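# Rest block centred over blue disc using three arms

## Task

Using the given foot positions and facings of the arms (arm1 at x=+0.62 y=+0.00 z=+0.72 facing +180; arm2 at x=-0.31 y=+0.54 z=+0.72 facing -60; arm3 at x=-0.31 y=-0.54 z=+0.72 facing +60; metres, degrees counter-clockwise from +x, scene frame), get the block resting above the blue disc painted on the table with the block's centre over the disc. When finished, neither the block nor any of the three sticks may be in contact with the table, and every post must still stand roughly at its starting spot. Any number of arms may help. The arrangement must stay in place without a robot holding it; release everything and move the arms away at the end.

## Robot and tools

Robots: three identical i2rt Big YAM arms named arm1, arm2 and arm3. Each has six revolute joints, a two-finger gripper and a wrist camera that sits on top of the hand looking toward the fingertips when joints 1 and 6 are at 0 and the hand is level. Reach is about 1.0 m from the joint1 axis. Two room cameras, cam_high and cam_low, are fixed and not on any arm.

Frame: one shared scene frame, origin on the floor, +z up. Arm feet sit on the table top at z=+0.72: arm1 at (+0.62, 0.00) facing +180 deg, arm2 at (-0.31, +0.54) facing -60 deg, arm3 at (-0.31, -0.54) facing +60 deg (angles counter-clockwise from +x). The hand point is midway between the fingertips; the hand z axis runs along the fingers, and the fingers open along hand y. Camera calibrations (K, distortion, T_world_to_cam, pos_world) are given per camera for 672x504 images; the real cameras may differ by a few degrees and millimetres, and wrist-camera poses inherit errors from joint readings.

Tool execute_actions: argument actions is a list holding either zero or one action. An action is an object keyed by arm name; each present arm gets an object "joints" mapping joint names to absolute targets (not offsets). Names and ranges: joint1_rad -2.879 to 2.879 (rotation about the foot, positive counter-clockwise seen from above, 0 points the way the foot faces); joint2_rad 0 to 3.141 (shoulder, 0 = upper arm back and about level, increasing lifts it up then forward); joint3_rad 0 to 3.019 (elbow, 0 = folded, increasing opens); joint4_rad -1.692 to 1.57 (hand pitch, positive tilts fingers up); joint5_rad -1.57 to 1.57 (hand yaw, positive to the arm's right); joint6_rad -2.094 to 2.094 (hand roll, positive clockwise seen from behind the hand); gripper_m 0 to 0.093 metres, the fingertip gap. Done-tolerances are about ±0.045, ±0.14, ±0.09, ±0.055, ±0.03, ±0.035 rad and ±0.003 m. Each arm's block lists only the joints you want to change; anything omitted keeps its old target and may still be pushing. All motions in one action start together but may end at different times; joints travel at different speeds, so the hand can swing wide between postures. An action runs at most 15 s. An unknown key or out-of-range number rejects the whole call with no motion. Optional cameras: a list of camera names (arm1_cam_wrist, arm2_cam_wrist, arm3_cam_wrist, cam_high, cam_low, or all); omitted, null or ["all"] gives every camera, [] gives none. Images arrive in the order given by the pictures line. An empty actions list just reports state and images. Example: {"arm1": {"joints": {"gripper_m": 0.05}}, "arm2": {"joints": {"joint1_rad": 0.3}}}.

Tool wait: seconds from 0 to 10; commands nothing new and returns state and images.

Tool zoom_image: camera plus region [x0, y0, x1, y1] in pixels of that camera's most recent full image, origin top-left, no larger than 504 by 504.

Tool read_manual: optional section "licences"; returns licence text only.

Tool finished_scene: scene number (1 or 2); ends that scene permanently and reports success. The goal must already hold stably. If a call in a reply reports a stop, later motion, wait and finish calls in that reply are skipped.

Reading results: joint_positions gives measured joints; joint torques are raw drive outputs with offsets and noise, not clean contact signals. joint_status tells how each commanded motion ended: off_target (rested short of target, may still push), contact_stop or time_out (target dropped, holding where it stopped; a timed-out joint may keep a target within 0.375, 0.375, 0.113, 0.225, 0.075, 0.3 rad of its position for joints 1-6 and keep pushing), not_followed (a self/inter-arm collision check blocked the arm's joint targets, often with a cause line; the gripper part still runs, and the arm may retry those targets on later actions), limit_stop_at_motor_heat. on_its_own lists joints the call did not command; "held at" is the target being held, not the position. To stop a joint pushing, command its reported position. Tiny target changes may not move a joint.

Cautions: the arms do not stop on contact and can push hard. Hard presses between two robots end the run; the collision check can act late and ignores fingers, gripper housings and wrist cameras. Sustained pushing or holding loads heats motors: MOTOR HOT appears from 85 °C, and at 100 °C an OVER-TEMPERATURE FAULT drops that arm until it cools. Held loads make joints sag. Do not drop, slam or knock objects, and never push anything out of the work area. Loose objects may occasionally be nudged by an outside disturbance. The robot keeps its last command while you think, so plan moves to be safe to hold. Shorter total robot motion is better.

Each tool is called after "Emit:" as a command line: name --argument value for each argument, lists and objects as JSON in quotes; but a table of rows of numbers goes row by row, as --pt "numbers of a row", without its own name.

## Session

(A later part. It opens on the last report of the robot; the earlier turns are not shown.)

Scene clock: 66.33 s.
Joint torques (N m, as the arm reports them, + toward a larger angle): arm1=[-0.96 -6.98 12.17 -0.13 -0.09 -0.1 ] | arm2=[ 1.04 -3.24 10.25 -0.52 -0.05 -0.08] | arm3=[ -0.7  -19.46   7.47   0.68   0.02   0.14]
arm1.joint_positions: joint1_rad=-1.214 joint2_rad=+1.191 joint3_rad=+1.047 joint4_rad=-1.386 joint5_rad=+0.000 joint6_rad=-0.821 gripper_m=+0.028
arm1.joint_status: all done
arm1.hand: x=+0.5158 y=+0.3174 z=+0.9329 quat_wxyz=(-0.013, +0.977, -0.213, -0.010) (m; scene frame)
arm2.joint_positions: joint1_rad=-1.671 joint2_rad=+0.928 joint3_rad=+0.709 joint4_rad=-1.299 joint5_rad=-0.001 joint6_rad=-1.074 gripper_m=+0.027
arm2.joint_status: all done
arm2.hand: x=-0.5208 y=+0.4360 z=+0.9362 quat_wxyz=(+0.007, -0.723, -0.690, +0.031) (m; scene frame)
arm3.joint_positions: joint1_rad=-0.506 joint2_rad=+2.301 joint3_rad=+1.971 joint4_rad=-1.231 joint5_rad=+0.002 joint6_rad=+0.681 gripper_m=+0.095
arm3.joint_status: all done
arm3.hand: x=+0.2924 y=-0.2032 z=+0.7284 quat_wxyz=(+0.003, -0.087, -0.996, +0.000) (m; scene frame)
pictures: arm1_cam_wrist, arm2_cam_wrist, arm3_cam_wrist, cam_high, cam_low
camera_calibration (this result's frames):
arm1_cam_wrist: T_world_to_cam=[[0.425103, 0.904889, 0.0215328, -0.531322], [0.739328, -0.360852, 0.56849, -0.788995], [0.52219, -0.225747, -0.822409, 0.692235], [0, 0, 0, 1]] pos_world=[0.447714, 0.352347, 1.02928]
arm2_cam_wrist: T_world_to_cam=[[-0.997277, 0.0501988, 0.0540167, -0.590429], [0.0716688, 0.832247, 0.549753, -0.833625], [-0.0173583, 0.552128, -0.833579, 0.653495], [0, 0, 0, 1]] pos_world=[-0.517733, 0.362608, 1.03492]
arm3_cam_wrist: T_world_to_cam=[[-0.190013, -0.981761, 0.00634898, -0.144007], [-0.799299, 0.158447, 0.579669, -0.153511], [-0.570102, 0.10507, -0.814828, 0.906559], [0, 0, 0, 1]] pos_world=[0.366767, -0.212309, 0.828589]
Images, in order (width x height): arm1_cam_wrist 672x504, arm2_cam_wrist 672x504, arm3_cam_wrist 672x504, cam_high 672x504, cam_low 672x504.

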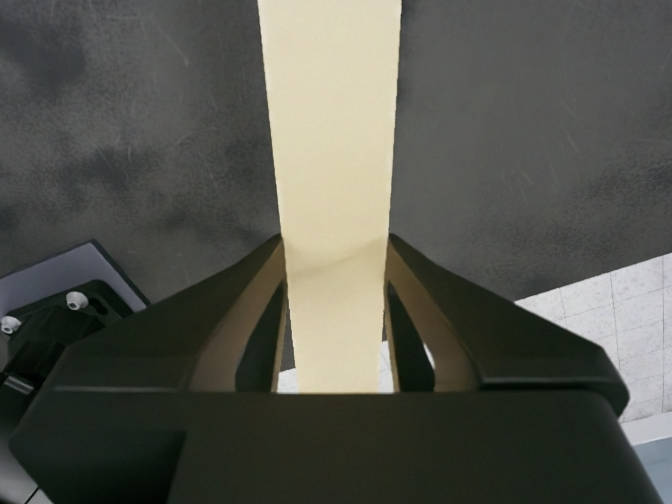

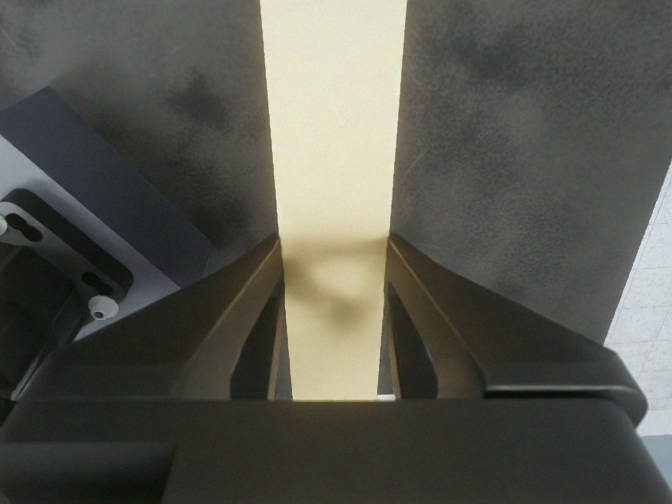

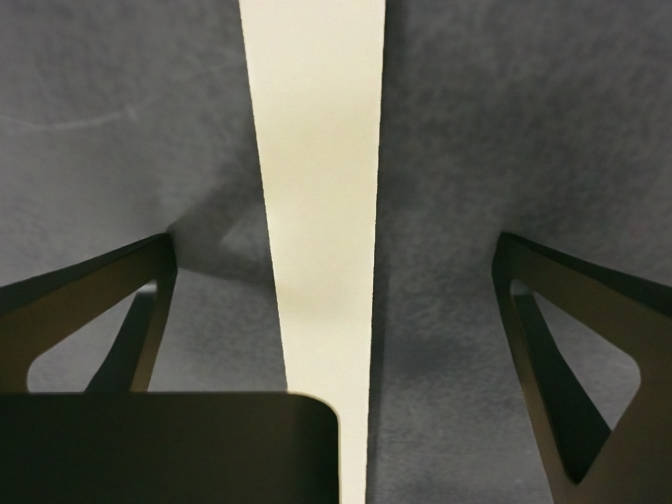

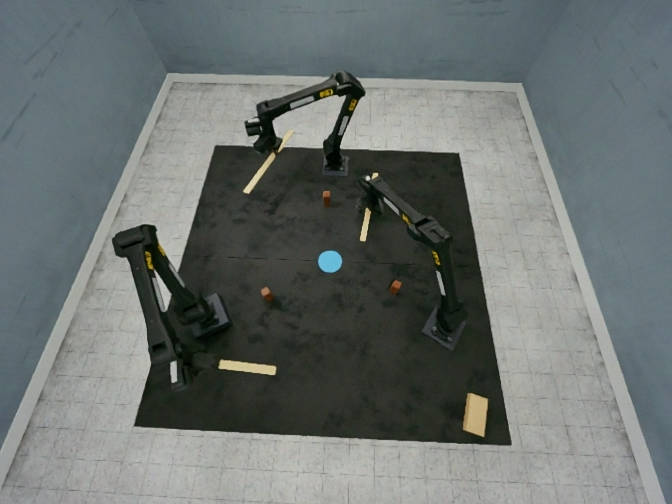

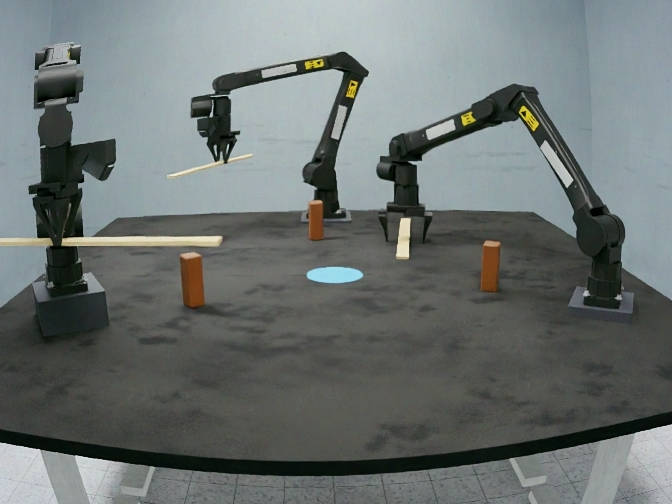

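Emit:
execute_actions --actions '[{"arm3": {"joints": {"gripper_m": 0.015}}, "arm1": {"joints": {"joint1_rad": -0.033, "joint2_rad": 1.49, "joint3_rad": 1.29, "joint4_rad": -1.158, "joint6_rad": -0.056}}, "arm2": {"joints": {"joint1_rad": -1.3, "joint2_rad": 1.25, "joint3_rad": 1.27}}}]'

Scene clock: 87.07 s.
Joint torques (N m, as the arm reports them, + toward a larger angle): arm1=[  0.53 -13.18  14.31   0.94  -0.01   0.08] | arm2=[  2.01 -10.83  13.22   0.22  -0.16  -0.06] | arm3=[ -0.77 -19.72   7.47   0.7    0.01   0.12]
arm1.joint_positions: joint1_rad=-0.034 joint2_rad=+1.501 joint3_rad=+1.255 joint4_rad=-1.165 joint5_rad=+0.000 joint6_rad=-0.066 gripper_m=+0.028
arm1.joint_status: all done
arm1.hand: x=+0.1483 y=+0.0354 z=+0.9059 quat_wxyz=(-0.001, +0.997, -0.003, -0.080) (m; scene frame)
arm2.joint_positions: joint1_rad=-1.296 joint2_rad=+1.251 joint3_rad=+1.231 joint4_rad=-1.306 joint5_rad=+0.001 joint6_rad=-1.074 gripper_m=+0.027
arm2.joint_status: all done
arm2.hand: x=-0.5860 y=+0.2392 z=+1.0574 quat_wxyz=(+0.016, -0.577, -0.807, +0.127) (m; scene frame)
arm3.joint_positions: joint1_rad=-0.506 joint2_rad=+2.301 joint3_rad=+1.971 joint4_rad=-1.230 joint5_rad=+0.001 joint6_rad=+0.682 gripper_m=+0.028
arm3.joint_status: gripper_m off_target (ended at +0.028, target +0.015)
arm3.hand: x=+0.2926 y=-0.2034 z=+0.7284 quat_wxyz=(+0.003, -0.088, -0.996, +0.000) (m; scene frame)
pictures: arm1_cam_wrist, arm2_cam_wrist, arm3_cam_wrist, cam_high, cam_low
camera_calibration (this result's frames):
arm1_cam_wrist: T_world_to_cam=[[0.0148997, 0.999889, -0.0000974429, -0.0422605], [0.891851, -0.0132457, 0.452135, -0.533222], [0.452084, -0.00682359, -0.891949, 0.863896], [0, 0, 0, 1]] pos_world=[0.0856305, 0.0410878, 1.01164]
arm2_cam_wrist: T_world_to_cam=[[-0.927815, -0.29843, 0.22383, -0.707592], [-0.168469, 0.870544, 0.462354, -0.78929], [-0.332834, 0.39127, -0.85798, 0.741529], [0, 0, 0, 1]] pos_world=[-0.542679, 0.185808, 1.15953]
arm3_cam_wrist: T_world_to_cam=[[-0.191515, -0.981472, 0.00582494, -0.143218], [-0.799142, 0.159377, 0.57963, -0.153177], [-0.569819, 0.106353, -0.814859, 0.906873], [0, 0, 0, 1]] pos_world=[0.366915, -0.2126, 0.828594]
Images, in order (width x height): arm1_cam_wrist 672x504, arm2_cam_wrist 672x504, arm3_cam_wrist 672x504, cam_high 672x504, cam_low 672x504.

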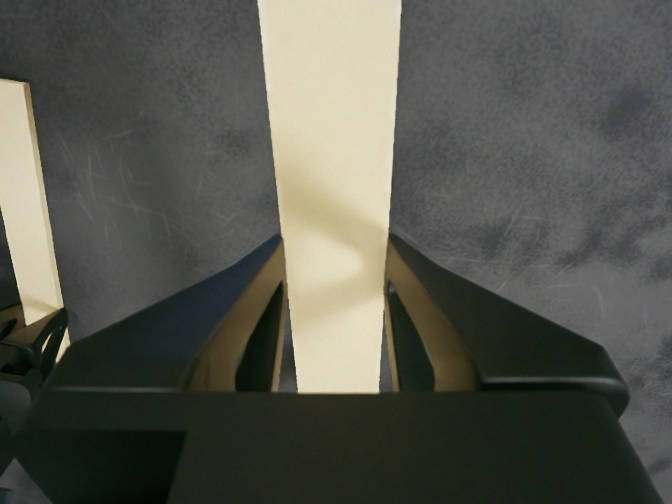

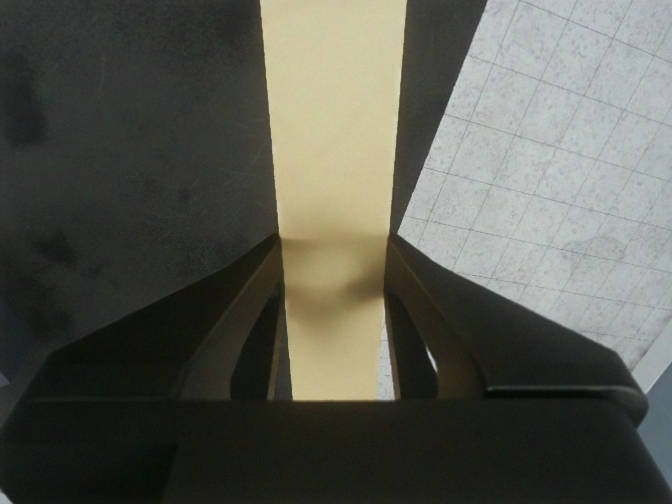

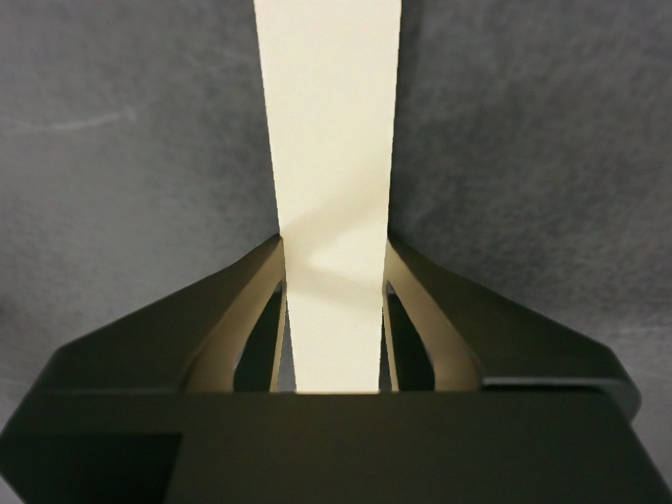

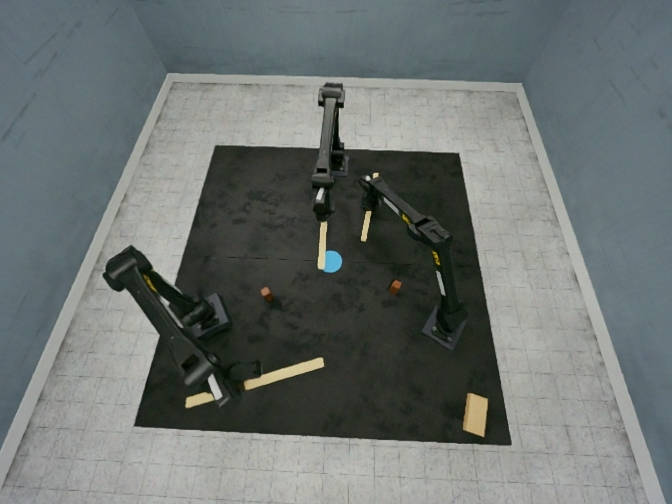

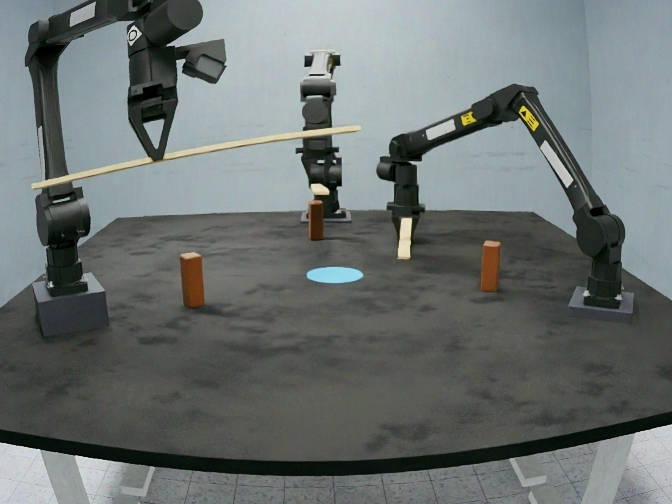

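Emit:
zoom_image --camera "cam_high" --region '[250, 160, 420, 310]'

Emit:
zoom_image --camera "cam_low" --region '[260, 130, 420, 250]'

Region (250, 160, 420, 310) of cam_high's 672x504 image, scaled by 2.965, with more detail than that image has; it fills the top 445 rows of this view, and the rest is white.

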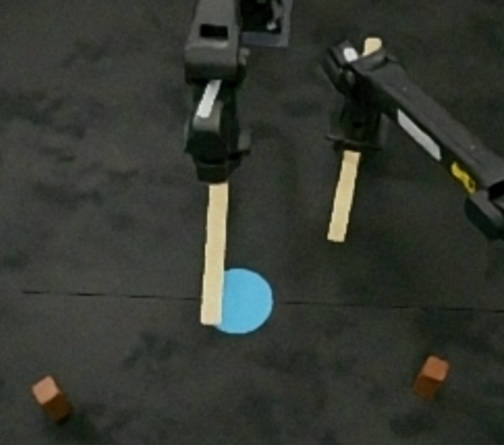

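Region (260, 130, 420, 250) of cam_low's 672x504 image, scaled by 3.150, with more detail than that image has; it fills the top 378 rows of this view, and the rest is white.

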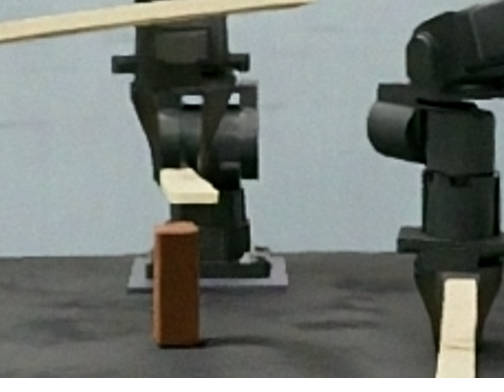

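Emit:
execute_actions --actions '[{"arm3": {"joints": {"joint2_rad": 1.1}}, "arm1": {"joints": {"joint2_rad": 1.435, "joint3_rad": 1.183, "joint4_rad": -1.053}}, "arm2": {"joints": {"joint1_rad": -0.9, "joint2_rad": 1.58, "joint3_rad": 1.30, "joint4_rad": -1.055, "joint6_rad": -0.066}}}]' --cameras '["cam_high", "cam_low", "arm3_cam_wrist"]'

Scene clock: 96.97 s.
Joint torques (N m, as the arm reports them, + toward a larger angle): arm1=[  0.43 -11.05  10.06   1.6   -0.01   0.09] | arm2=[  1.26 -16.13  11.85   0.93  -0.02   0.05] | arm3=[-0.96 -4.16  7.1   1.81 -0.01  0.07]
arm1.joint_positions: joint1_rad=-0.034 joint2_rad=+1.428 joint3_rad=+1.194 joint4_rad=-1.071 joint5_rad=+0.000 joint6_rad=-0.066 gripper_m=+0.028
arm1.joint_status: all done
arm1.hand: x=+0.1500 y=+0.0354 z=+0.9176 quat_wxyz=(-0.005, +0.991, -0.003, -0.132) (m; scene frame)
arm2.joint_positions: joint1_rad=-0.895 joint2_rad=+1.587 joint3_rad=+1.272 joint4_rad=-1.069 joint5_rad=+0.000 joint6_rad=-0.075 gripper_m=+0.027
arm2.joint_status: all done
arm2.hand: x=-0.4796 y=+0.0634 z=+0.9412 quat_wxyz=(-0.052, -0.792, -0.603, +0.083) (m; scene frame)
arm3.joint_positions: joint1_rad=-0.506 joint2_rad=+1.117 joint3_rad=+1.963 joint4_rad=-1.223 joint5_rad=+0.001 joint6_rad=+0.682 gripper_m=+0.028
arm3.joint_status: all done
arm3.hand: x=+0.0499 y=-0.3424 z=+1.4314 quat_wxyz=(-0.460, -0.075, -0.828, -0.313) (m; scene frame)
pictures: arm3_cam_wrist, cam_high, cam_low
camera_calibration (this result's frames):
arm3_cam_wrist: T_world_to_cam=[[0.149097, -0.78849, -0.596703, 0.581337], [-0.930239, 0.0927763, -0.355032, 0.58921], [0.335299, 0.60801, -0.719651, 1.34653], [0, 0, 0, 1]] pos_world=[0.00993841, -0.414993, 1.52511]
Images, in order (width x height): arm3_cam_wrist 672x504, cam_high 672x504, cam_low 672x504.

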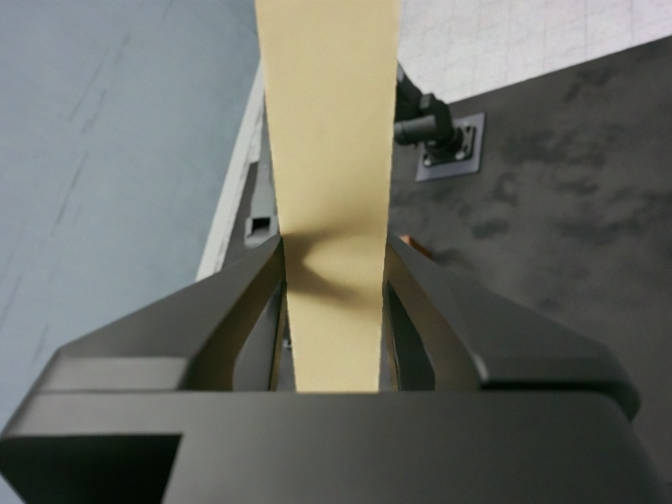

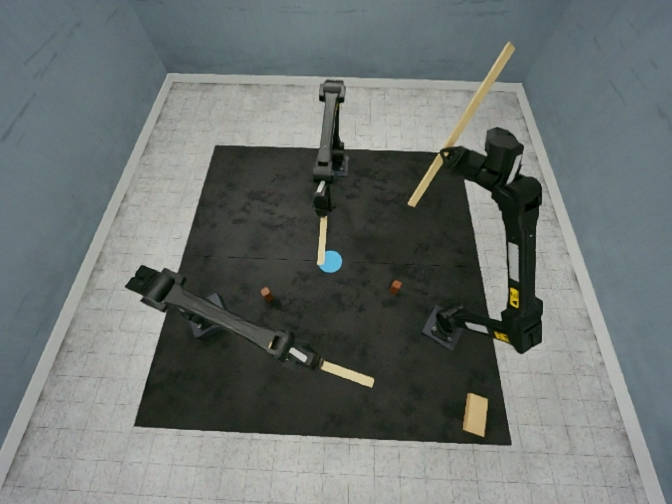

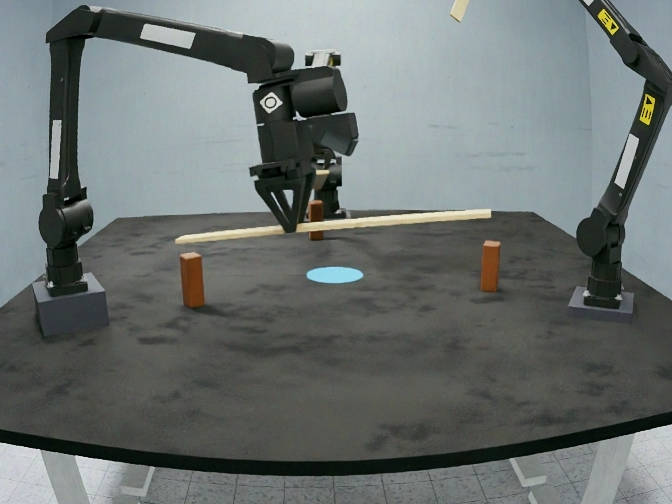

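Emit:
zoom_image --camera "cam_low" --region '[160, 150, 340, 320]'

Emit:
zoom_image --camera "cam_low" --region '[340, 150, 520, 320]'

Region (160, 150, 340, 320) of cam_low's 672x504 image, scaled by 2.800, with more detail than that image has.

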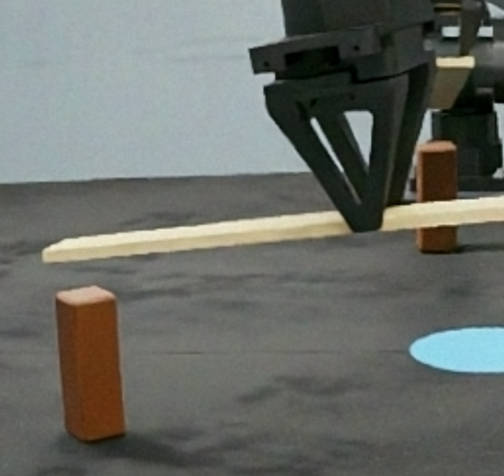

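Region (340, 150, 520, 320) of cam_low's 672x504 image, scaled by 2.800, with more detail than that image has.

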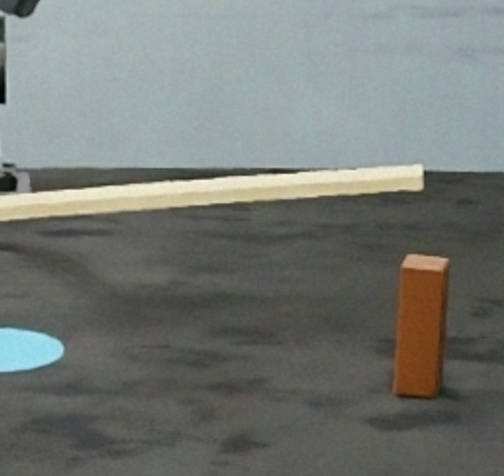

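Emit:
execute_actions --actions '[{"arm3": {"joints": {"joint1_rad": -0.008, "joint2_rad": 1.0, "joint3_rad": 0.875, "joint4_rad": -1.16, "joint6_rad": -0.086}}, "arm1": {"joints": {"joint3_rad": 1.100, "joint4_rad": -1.001}}, "arm2": {"joints": {"joint3_rad": 1.70, "joint4_rad": -1.45}}}]' --cameras '["cam_high", "cam_low"]'

Scene clock: 104.33 s.
Joint torques (N m, as the arm reports them, + toward a larger angle): arm1=[  0.37 -10.64  10.43   1.49   0.     0.09] | arm2=[  1.28 -15.1   13.15   0.01  -0.05   0.05] | arm3=[-0.12 -5.66  8.4   0.98 -0.03 -0.17]
arm1.joint_positions: joint1_rad=-0.034 joint2_rad=+1.428 joint3_rad=+1.103 joint4_rad=-1.019 joint5_rad=+0.000 joint6_rad=-0.066 gripper_m=+0.028
arm1.joint_status: all done
arm1.hand: x=+0.1687 y=+0.0338 z=+0.8818 quat_wxyz=(-0.003, +0.994, -0.003, -0.113) (m; scene frame)
arm2.joint_positions: joint1_rad=-0.895 joint2_rad=+1.573 joint3_rad=+1.661 joint4_rad=-1.439 joint5_rad=+0.000 joint6_rad=-0.075 gripper_m=+0.027
arm2.joint_status: all done
arm2.hand: x=-0.4854 y=+0.0458 z=+1.0961 quat_wxyz=(-0.061, -0.790, -0.602, +0.097) (m; scene frame)
arm3.joint_positions: joint1_rad=-0.008 joint2_rad=+1.025 joint3_rad=+0.868 joint4_rad=-1.166 joint5_rad=+0.001 joint6_rad=-0.071 gripper_m=+0.028
arm3.joint_status: all done
arm3.hand: x=-0.1344 y=-0.2660 z=+0.9291 quat_wxyz=(-0.103, +0.508, -0.853, -0.058) (m; scene frame)
pictures: cam_high, cam_low
Images, in order (width x height): cam_high 672x504, cam_low 672x504.

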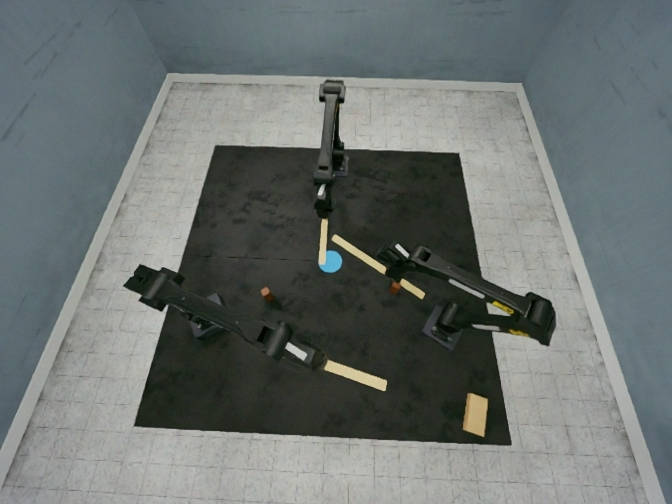

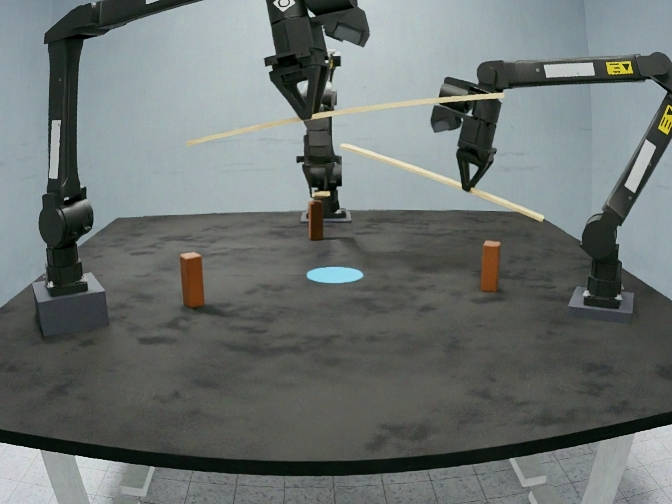

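Emit:
zoom_image --camera "cam_low" --region '[280, 135, 380, 245]'

Emit:
zoom_image --camera "cam_low" --region '[400, 130, 560, 300]'

Region (280, 135, 380, 245) of cam_low's 672x504 image, scaled by 4.582, with more detail than that image has; it fills the left 458 columns of this view, and the rest is white.

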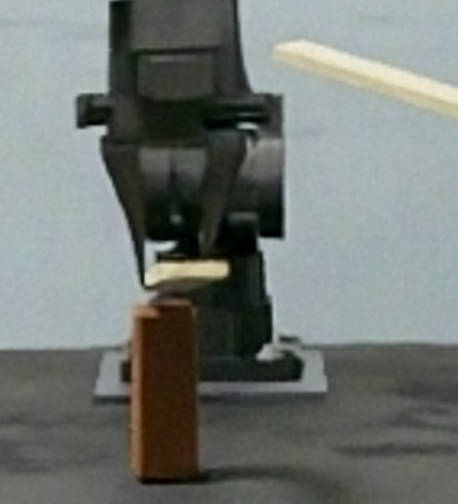

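Region (400, 130, 560, 300) of cam_low's 672x504 image, scaled by 2.965, with more detail than that image has; it fills the left 474 columns of this view, and the rest is white.

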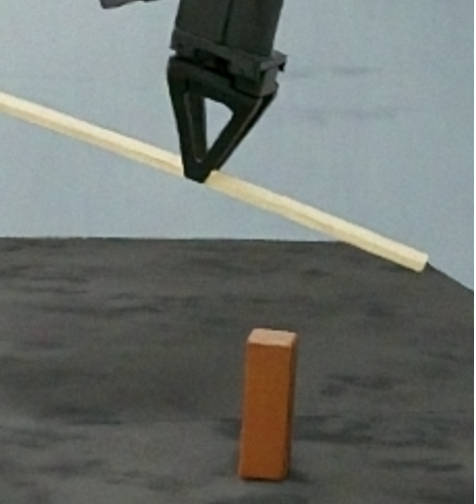

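Emit:
execute_actions --actions '[{"arm3": {"joints": {"joint1_rad": 0.03, "joint2_rad": 1.40, "joint3_rad": 1.16, "joint4_rad": -1.08}}, "arm1": {"joints": {"joint1_rad": -0.052}}}]' --cameras '["cam_high", "cam_low"]'

Scene clock: 109.03 s.
Joint torques (N m, as the arm reports them, + toward a larger angle): arm1=[ -0.94 -10.69  10.5    1.5    0.     0.09] | arm2=[  1.18 -15.76  13.34  -0.12  -0.05   0.05] | arm3=[ -0.07 -10.29  11.28   0.79  -0.04  -0.16]
arm1.joint_positions: joint1_rad=-0.038 joint2_rad=+1.428 joint3_rad=+1.103 joint4_rad=-1.019 joint5_rad=+0.000 joint6_rad=-0.066 gripper_m=+0.028
arm1.joint_status: all done
arm1.hand: x=+0.1688 y=+0.0353 z=+0.8818 quat_wxyz=(-0.003, +0.994, -0.005, -0.113) (m; scene frame)
arm2.joint_positions: joint1_rad=-0.895 joint2_rad=+1.573 joint3_rad=+1.661 joint4_rad=-1.439 joint5_rad=+0.000 joint6_rad=-0.075 gripper_m=+0.027
arm2.joint_status: not commanded
arm2.hand: x=-0.4854 y=+0.0458 z=+1.0961 quat_wxyz=(-0.061, -0.790, -0.602, +0.097) (m; scene frame)
arm3.joint_positions: joint1_rad=+0.026 joint2_rad=+1.411 joint3_rad=+1.110 joint4_rad=-1.085 joint5_rad=+0.001 joint6_rad=-0.072 gripper_m=+0.028
arm3.joint_status: all done
arm3.hand: x=-0.0842 y=-0.1589 z=+0.8971 quat_wxyz=(-0.075, +0.525, -0.847, -0.046) (m; scene frame)
pictures: cam_high, cam_low
Images, in order (width x height): cam_high 672x504, cam_low 672x504.

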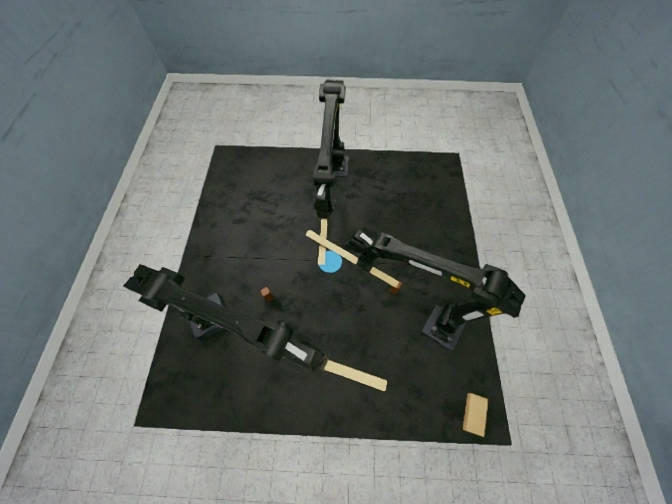

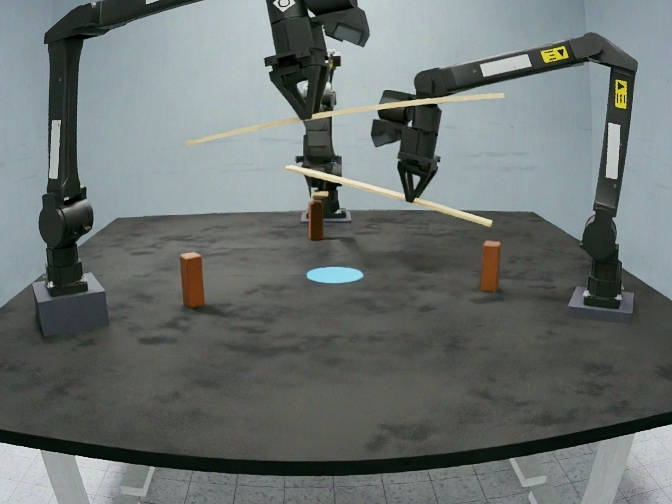

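Emit:
zoom_image --camera "cam_low" --region '[270, 140, 400, 250]'

Emit:
zoom_image --camera "cam_low" --region '[390, 170, 520, 300]'

Region (270, 140, 400, 250) of cam_low's 672x504 image, scaled by 3.877, with more detail than that image has; it fills the top 426 rows of this view, and the rest is white.

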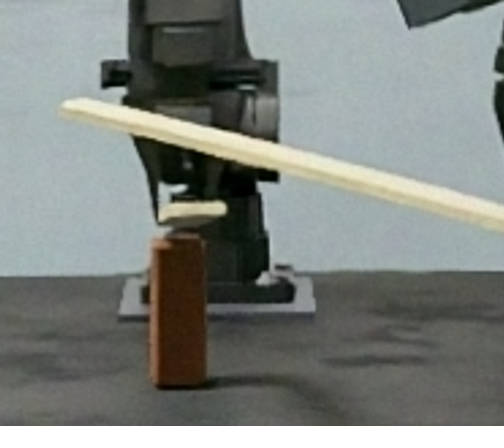

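Region (390, 170, 520, 300) of cam_low's 672x504 image, scaled by 3.877, with more detail than that image has.

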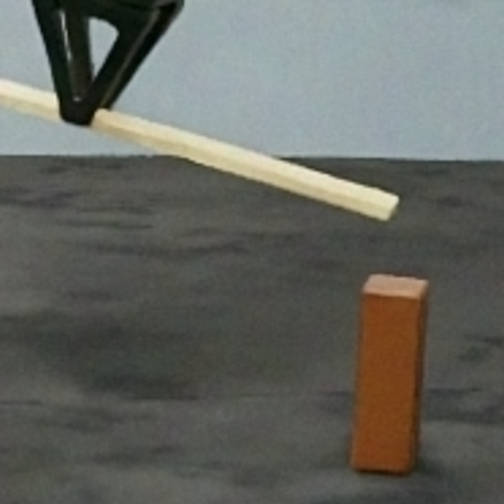

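Emit:
execute_actions --actions '[{"arm3": {"joints": {"joint1_rad": -0.044, "joint3_rad": 1.016, "joint4_rad": -0.979}}}]' --cameras '["cam_high", "cam_low"]'

Emit:
zoom_image --camera "cam_low" --region '[270, 140, 400, 250]'

Emit:
zoom_image --camera "cam_low" --region '[390, 170, 520, 300]'

Emit:
zoom_image --camera "cam_high" --region '[250, 180, 430, 320]'

Scene clock: 114.93 s.
Joint torques (N m, as the arm reports them, + toward a larger angle): arm1=[ -0.92 -10.66  10.49   1.5    0.     0.09] | arm2=[  1.39 -15.48  13.32  -0.1   -0.04   0.02] | arm3=[ 0.15 -9.52  8.02  1.11 -0.04 -0.16]
arm1.joint_positions: joint1_rad=-0.038 joint2_rad=+1.428 joint3_rad=+1.103 joint4_rad=-1.019 joint5_rad=+0.000 joint6_rad=-0.066 gripper_m=+0.028
arm1.joint_status: not commanded
arm1.hand: x=+0.1688 y=+0.0353 z=+0.8818 quat_wxyz=(-0.003, +0.994, -0.005, -0.113) (m; scene frame)
arm2.joint_positions: joint1_rad=-0.895 joint2_rad=+1.573 joint3_rad=+1.661 joint4_rad=-1.439 joint5_rad=+0.000 joint6_rad=-0.075 gripper_m=+0.027
arm2.joint_status: not commanded
arm2.hand: x=-0.4854 y=+0.0458 z=+1.0961 quat_wxyz=(-0.061, -0.790, -0.602, +0.097) (m; scene frame)
arm3.joint_positions: joint1_rad=-0.050 joint2_rad=+1.411 joint3_rad=+1.004 joint4_rad=-0.992 joint5_rad=+0.001 joint6_rad=-0.073 gripper_m=+0.028
arm3.joint_status: all done
arm3.hand: x=-0.0670 y=-0.1909 z=+0.8585 quat_wxyz=(-0.070, +0.493, -0.866, -0.039) (m; scene frame)
pictures: cam_high, cam_low
Images, in order (width x height): cam_high 672x504, cam_low 672x504.

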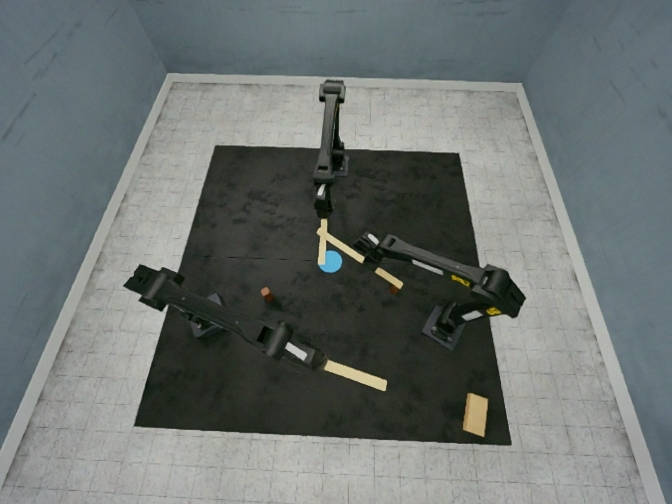

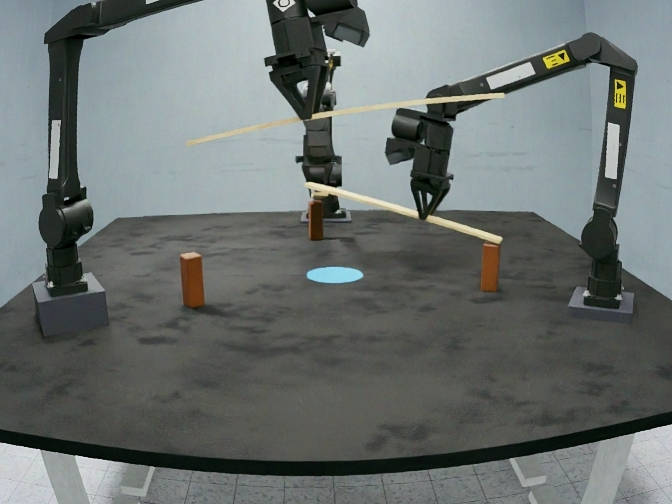

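Region (270, 140, 400, 250) of cam_low's 672x504 image, scaled by 3.877, with more detail than that image has; it fills the top 426 rows of this view, and the rest is white.

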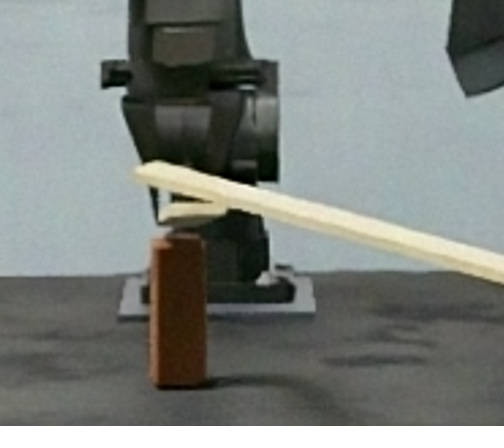

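Region (390, 170, 520, 300) of cam_low's 672x504 image, scaled by 3.877, with more detail than that image has.

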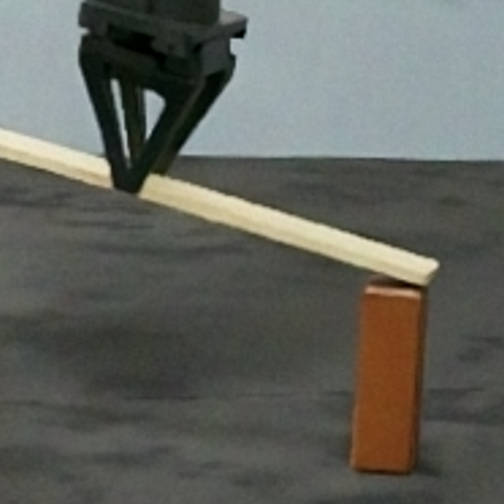

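Region (250, 180, 430, 320) of cam_high's 672x504 image, scaled by 2.800, with more detail than that image has.

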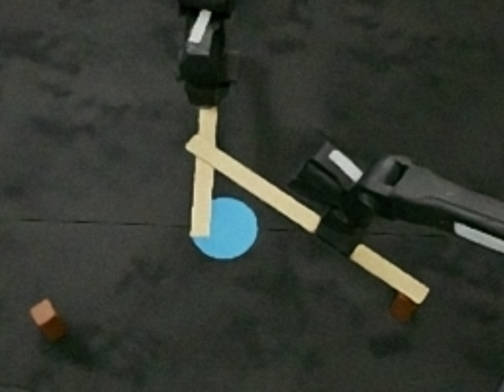

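Emit:
execute_actions --actions '[{"arm3": {"joints": {"gripper_m": 0.09}}}]' --cameras '["cam_high", "cam_low", "arm3_cam_wrist"]'

Emit:
zoom_image --camera "cam_low" --region '[270, 140, 520, 300]'

Scene clock: 118.00 s.
Joint torques (N m, as the arm reports them, + toward a larger angle): arm1=[ -0.9  -10.77  10.51   1.48   0.     0.08] | arm2=[  1.49 -14.85  13.24  -0.1   -0.09   0.05] | arm3=[-0.02 -9.63  8.06  1.12 -0.02 -0.15]
arm1.joint_positions: joint1_rad=-0.038 joint2_rad=+1.428 joint3_rad=+1.103 joint4_rad=-1.019 joint5_rad=+0.000 joint6_rad=-0.066 gripper_m=+0.028
arm1.joint_status: not commanded
arm1.hand: x=+0.1688 y=+0.0353 z=+0.8818 quat_wxyz=(-0.003, +0.994, -0.005, -0.113) (m; scene frame)
arm2.joint_positions: joint1_rad=-0.895 joint2_rad=+1.573 joint3_rad=+1.661 joint4_rad=-1.439 joint5_rad=+0.000 joint6_rad=-0.075 gripper_m=+0.027
arm2.joint_status: not commanded
arm2.hand: x=-0.4854 y=+0.0458 z=+1.0961 quat_wxyz=(-0.061, -0.790, -0.602, +0.097) (m; scene frame)
arm3.joint_positions: joint1_rad=-0.050 joint2_rad=+1.411 joint3_rad=+1.004 joint4_rad=-0.992 joint5_rad=+0.001 joint6_rad=-0.073 gripper_m=+0.090
arm3.joint_status: all done
arm3.hand: x=-0.0669 y=-0.1909 z=+0.8585 quat_wxyz=(-0.070, +0.493, -0.866, -0.039) (m; scene frame)
pictures: arm3_cam_wrist, cam_high, cam_low
camera_calibration (this result's frames):
arm3_cam_wrist: T_world_to_cam=[[0.850324, -0.526245, 0.00385705, -0.0422869], [-0.475221, -0.764687, 0.435223, -0.548611], [-0.226085, -0.371914, -0.900314, 0.81181], [0, 0, 0, 1]] pos_world=[-0.041216, -0.139846, 0.969816]
Images, in order (width x height): arm3_cam_wrist 672x504, cam_high 672x504, cam_low 672x504.

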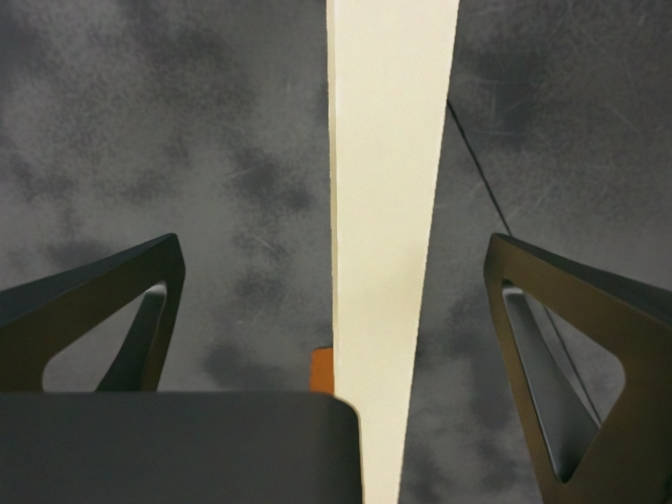

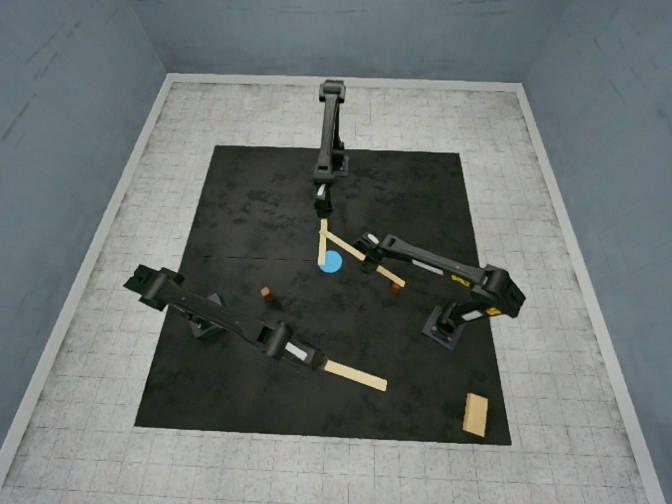

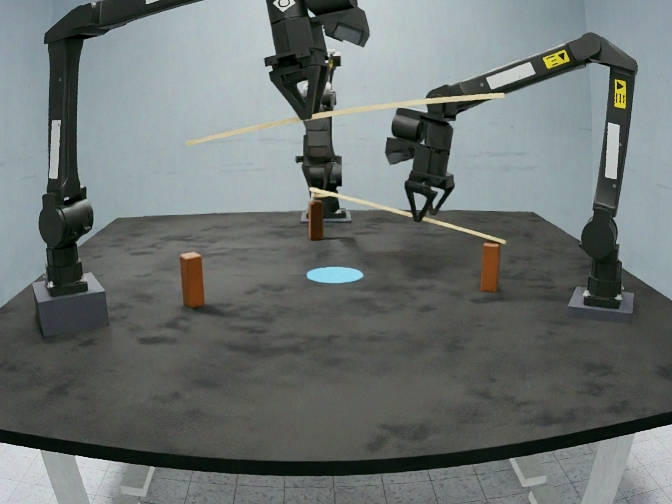

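Region (270, 140, 520, 300) of cam_low's 672x504 image, scaled by 2.016, with more detail than that image has; it fills the top 323 rows of this view, and the rest is white.

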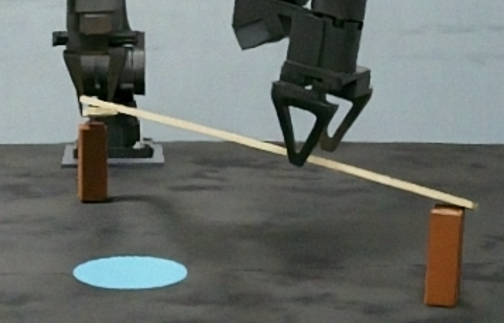

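Emit:
execute_actions --actions '[{"arm3": {"joints": {"joint3_rad": 0.992, "joint4_rad": -0.965}}}]' --cameras '["cam_high", "cam_low", "arm3_cam_wrist"]'

Scene clock: 118.90 s.
Joint torques (N m, as the arm reports them, + toward a larger angle): arm1=[ -1.01 -10.67  10.51   1.47  -0.02   0.08] | arm2=[  1.83 -15.31  13.22   0.03  -0.01   0.06] | arm3=[ 0.19 -9.36  7.06  1.2  -0.03 -0.16]
arm1.joint_positions: joint1_rad=-0.038 joint2_rad=+1.428 joint3_rad=+1.103 joint4_rad=-1.017 joint5_rad=+0.000 joint6_rad=-0.065 gripper_m=+0.028
arm1.joint_status: not commanded
arm1.hand: x=+0.1686 y=+0.0354 z=+0.8819 quat_wxyz=(-0.004, +0.994, -0.005, -0.114) (m; scene frame)
arm2.joint_positions: joint1_rad=-0.895 joint2_rad=+1.573 joint3_rad=+1.661 joint4_rad=-1.439 joint5_rad=+0.000 joint6_rad=-0.075 gripper_m=+0.027
arm2.joint_status: not commanded
arm2.hand: x=-0.4854 y=+0.0458 z=+1.0961 quat_wxyz=(-0.061, -0.790, -0.602, +0.097) (m; scene frame)
arm3.joint_positions: joint1_rad=-0.050 joint2_rad=+1.411 joint3_rad=+0.993 joint4_rad=-0.978 joint5_rad=+0.001 joint6_rad=-0.073 gripper_m=+0.090
arm3.joint_status: all done
arm3.hand: x=-0.0675 y=-0.1917 z=+0.8548 quat_wxyz=(-0.072, +0.493, -0.866, -0.040) (m; scene frame)
pictures: arm3_cam_wrist, cam_high, cam_low
camera_calibration (this result's frames):
arm3_cam_wrist: T_world_to_cam=[[0.850299, -0.526285, 0.00402039, -0.042325], [-0.476004, -0.765757, 0.432477, -0.545791], [-0.224528, -0.369649, -0.901636, 0.809688], [0, 0, 0, 1]] pos_world=[-0.0420121, -0.140918, 0.966256]
Images, in order (width x height): arm3_cam_wrist 672x504, cam_high 672x504, cam_low 672x504.

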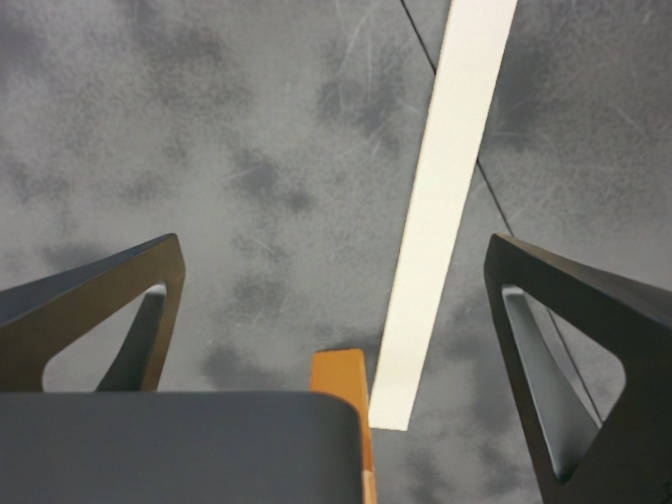

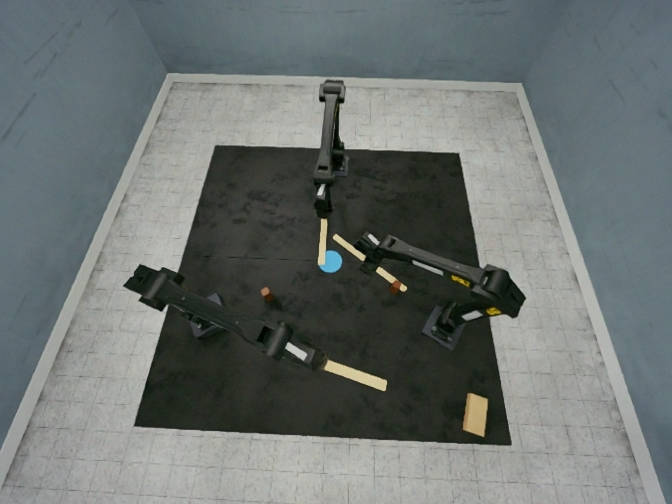

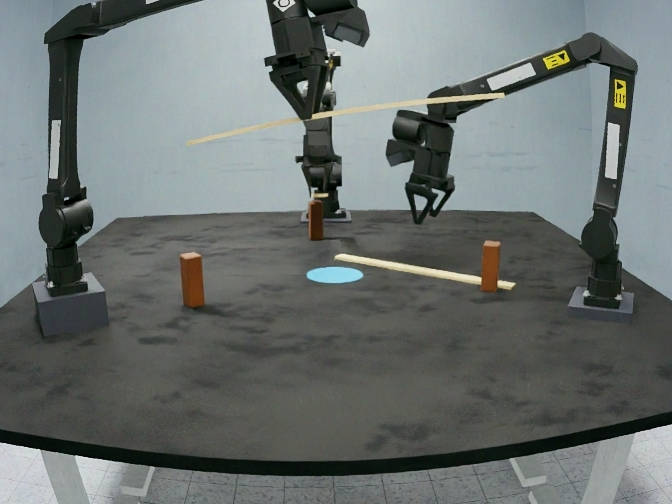

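Emit:
zoom_image --camera "arm3_cam_wrist" --region '[280, 250, 530, 500]'

Emit:
zoom_image --camera "cam_high" --region '[290, 200, 430, 320]'

Region (280, 250, 530, 500) of arm3_cam_wrist's 672x504 image, scaled by 2.016, with more detail than that image has.

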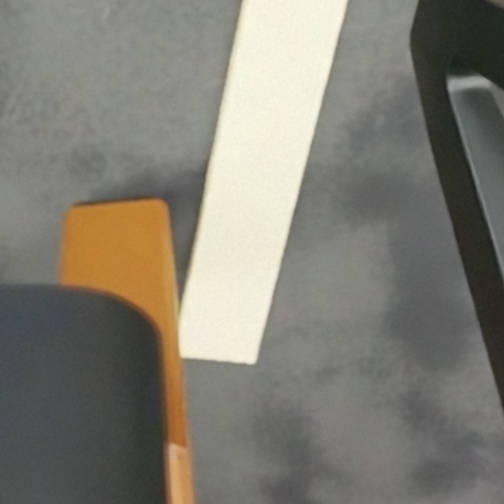

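Region (290, 200, 430, 320) of cam_high's 672x504 image, scaled by 3.600, with more detail than that image has; it fills the top 432 rows of this view, and the rest is white.

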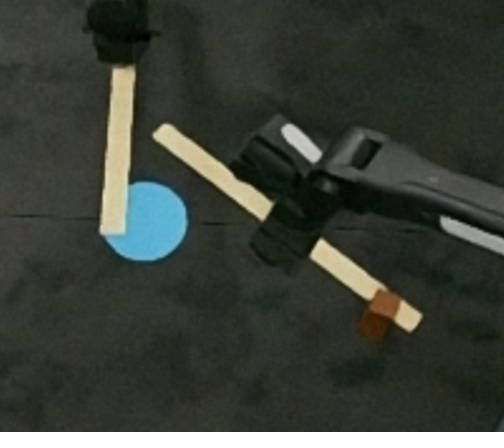

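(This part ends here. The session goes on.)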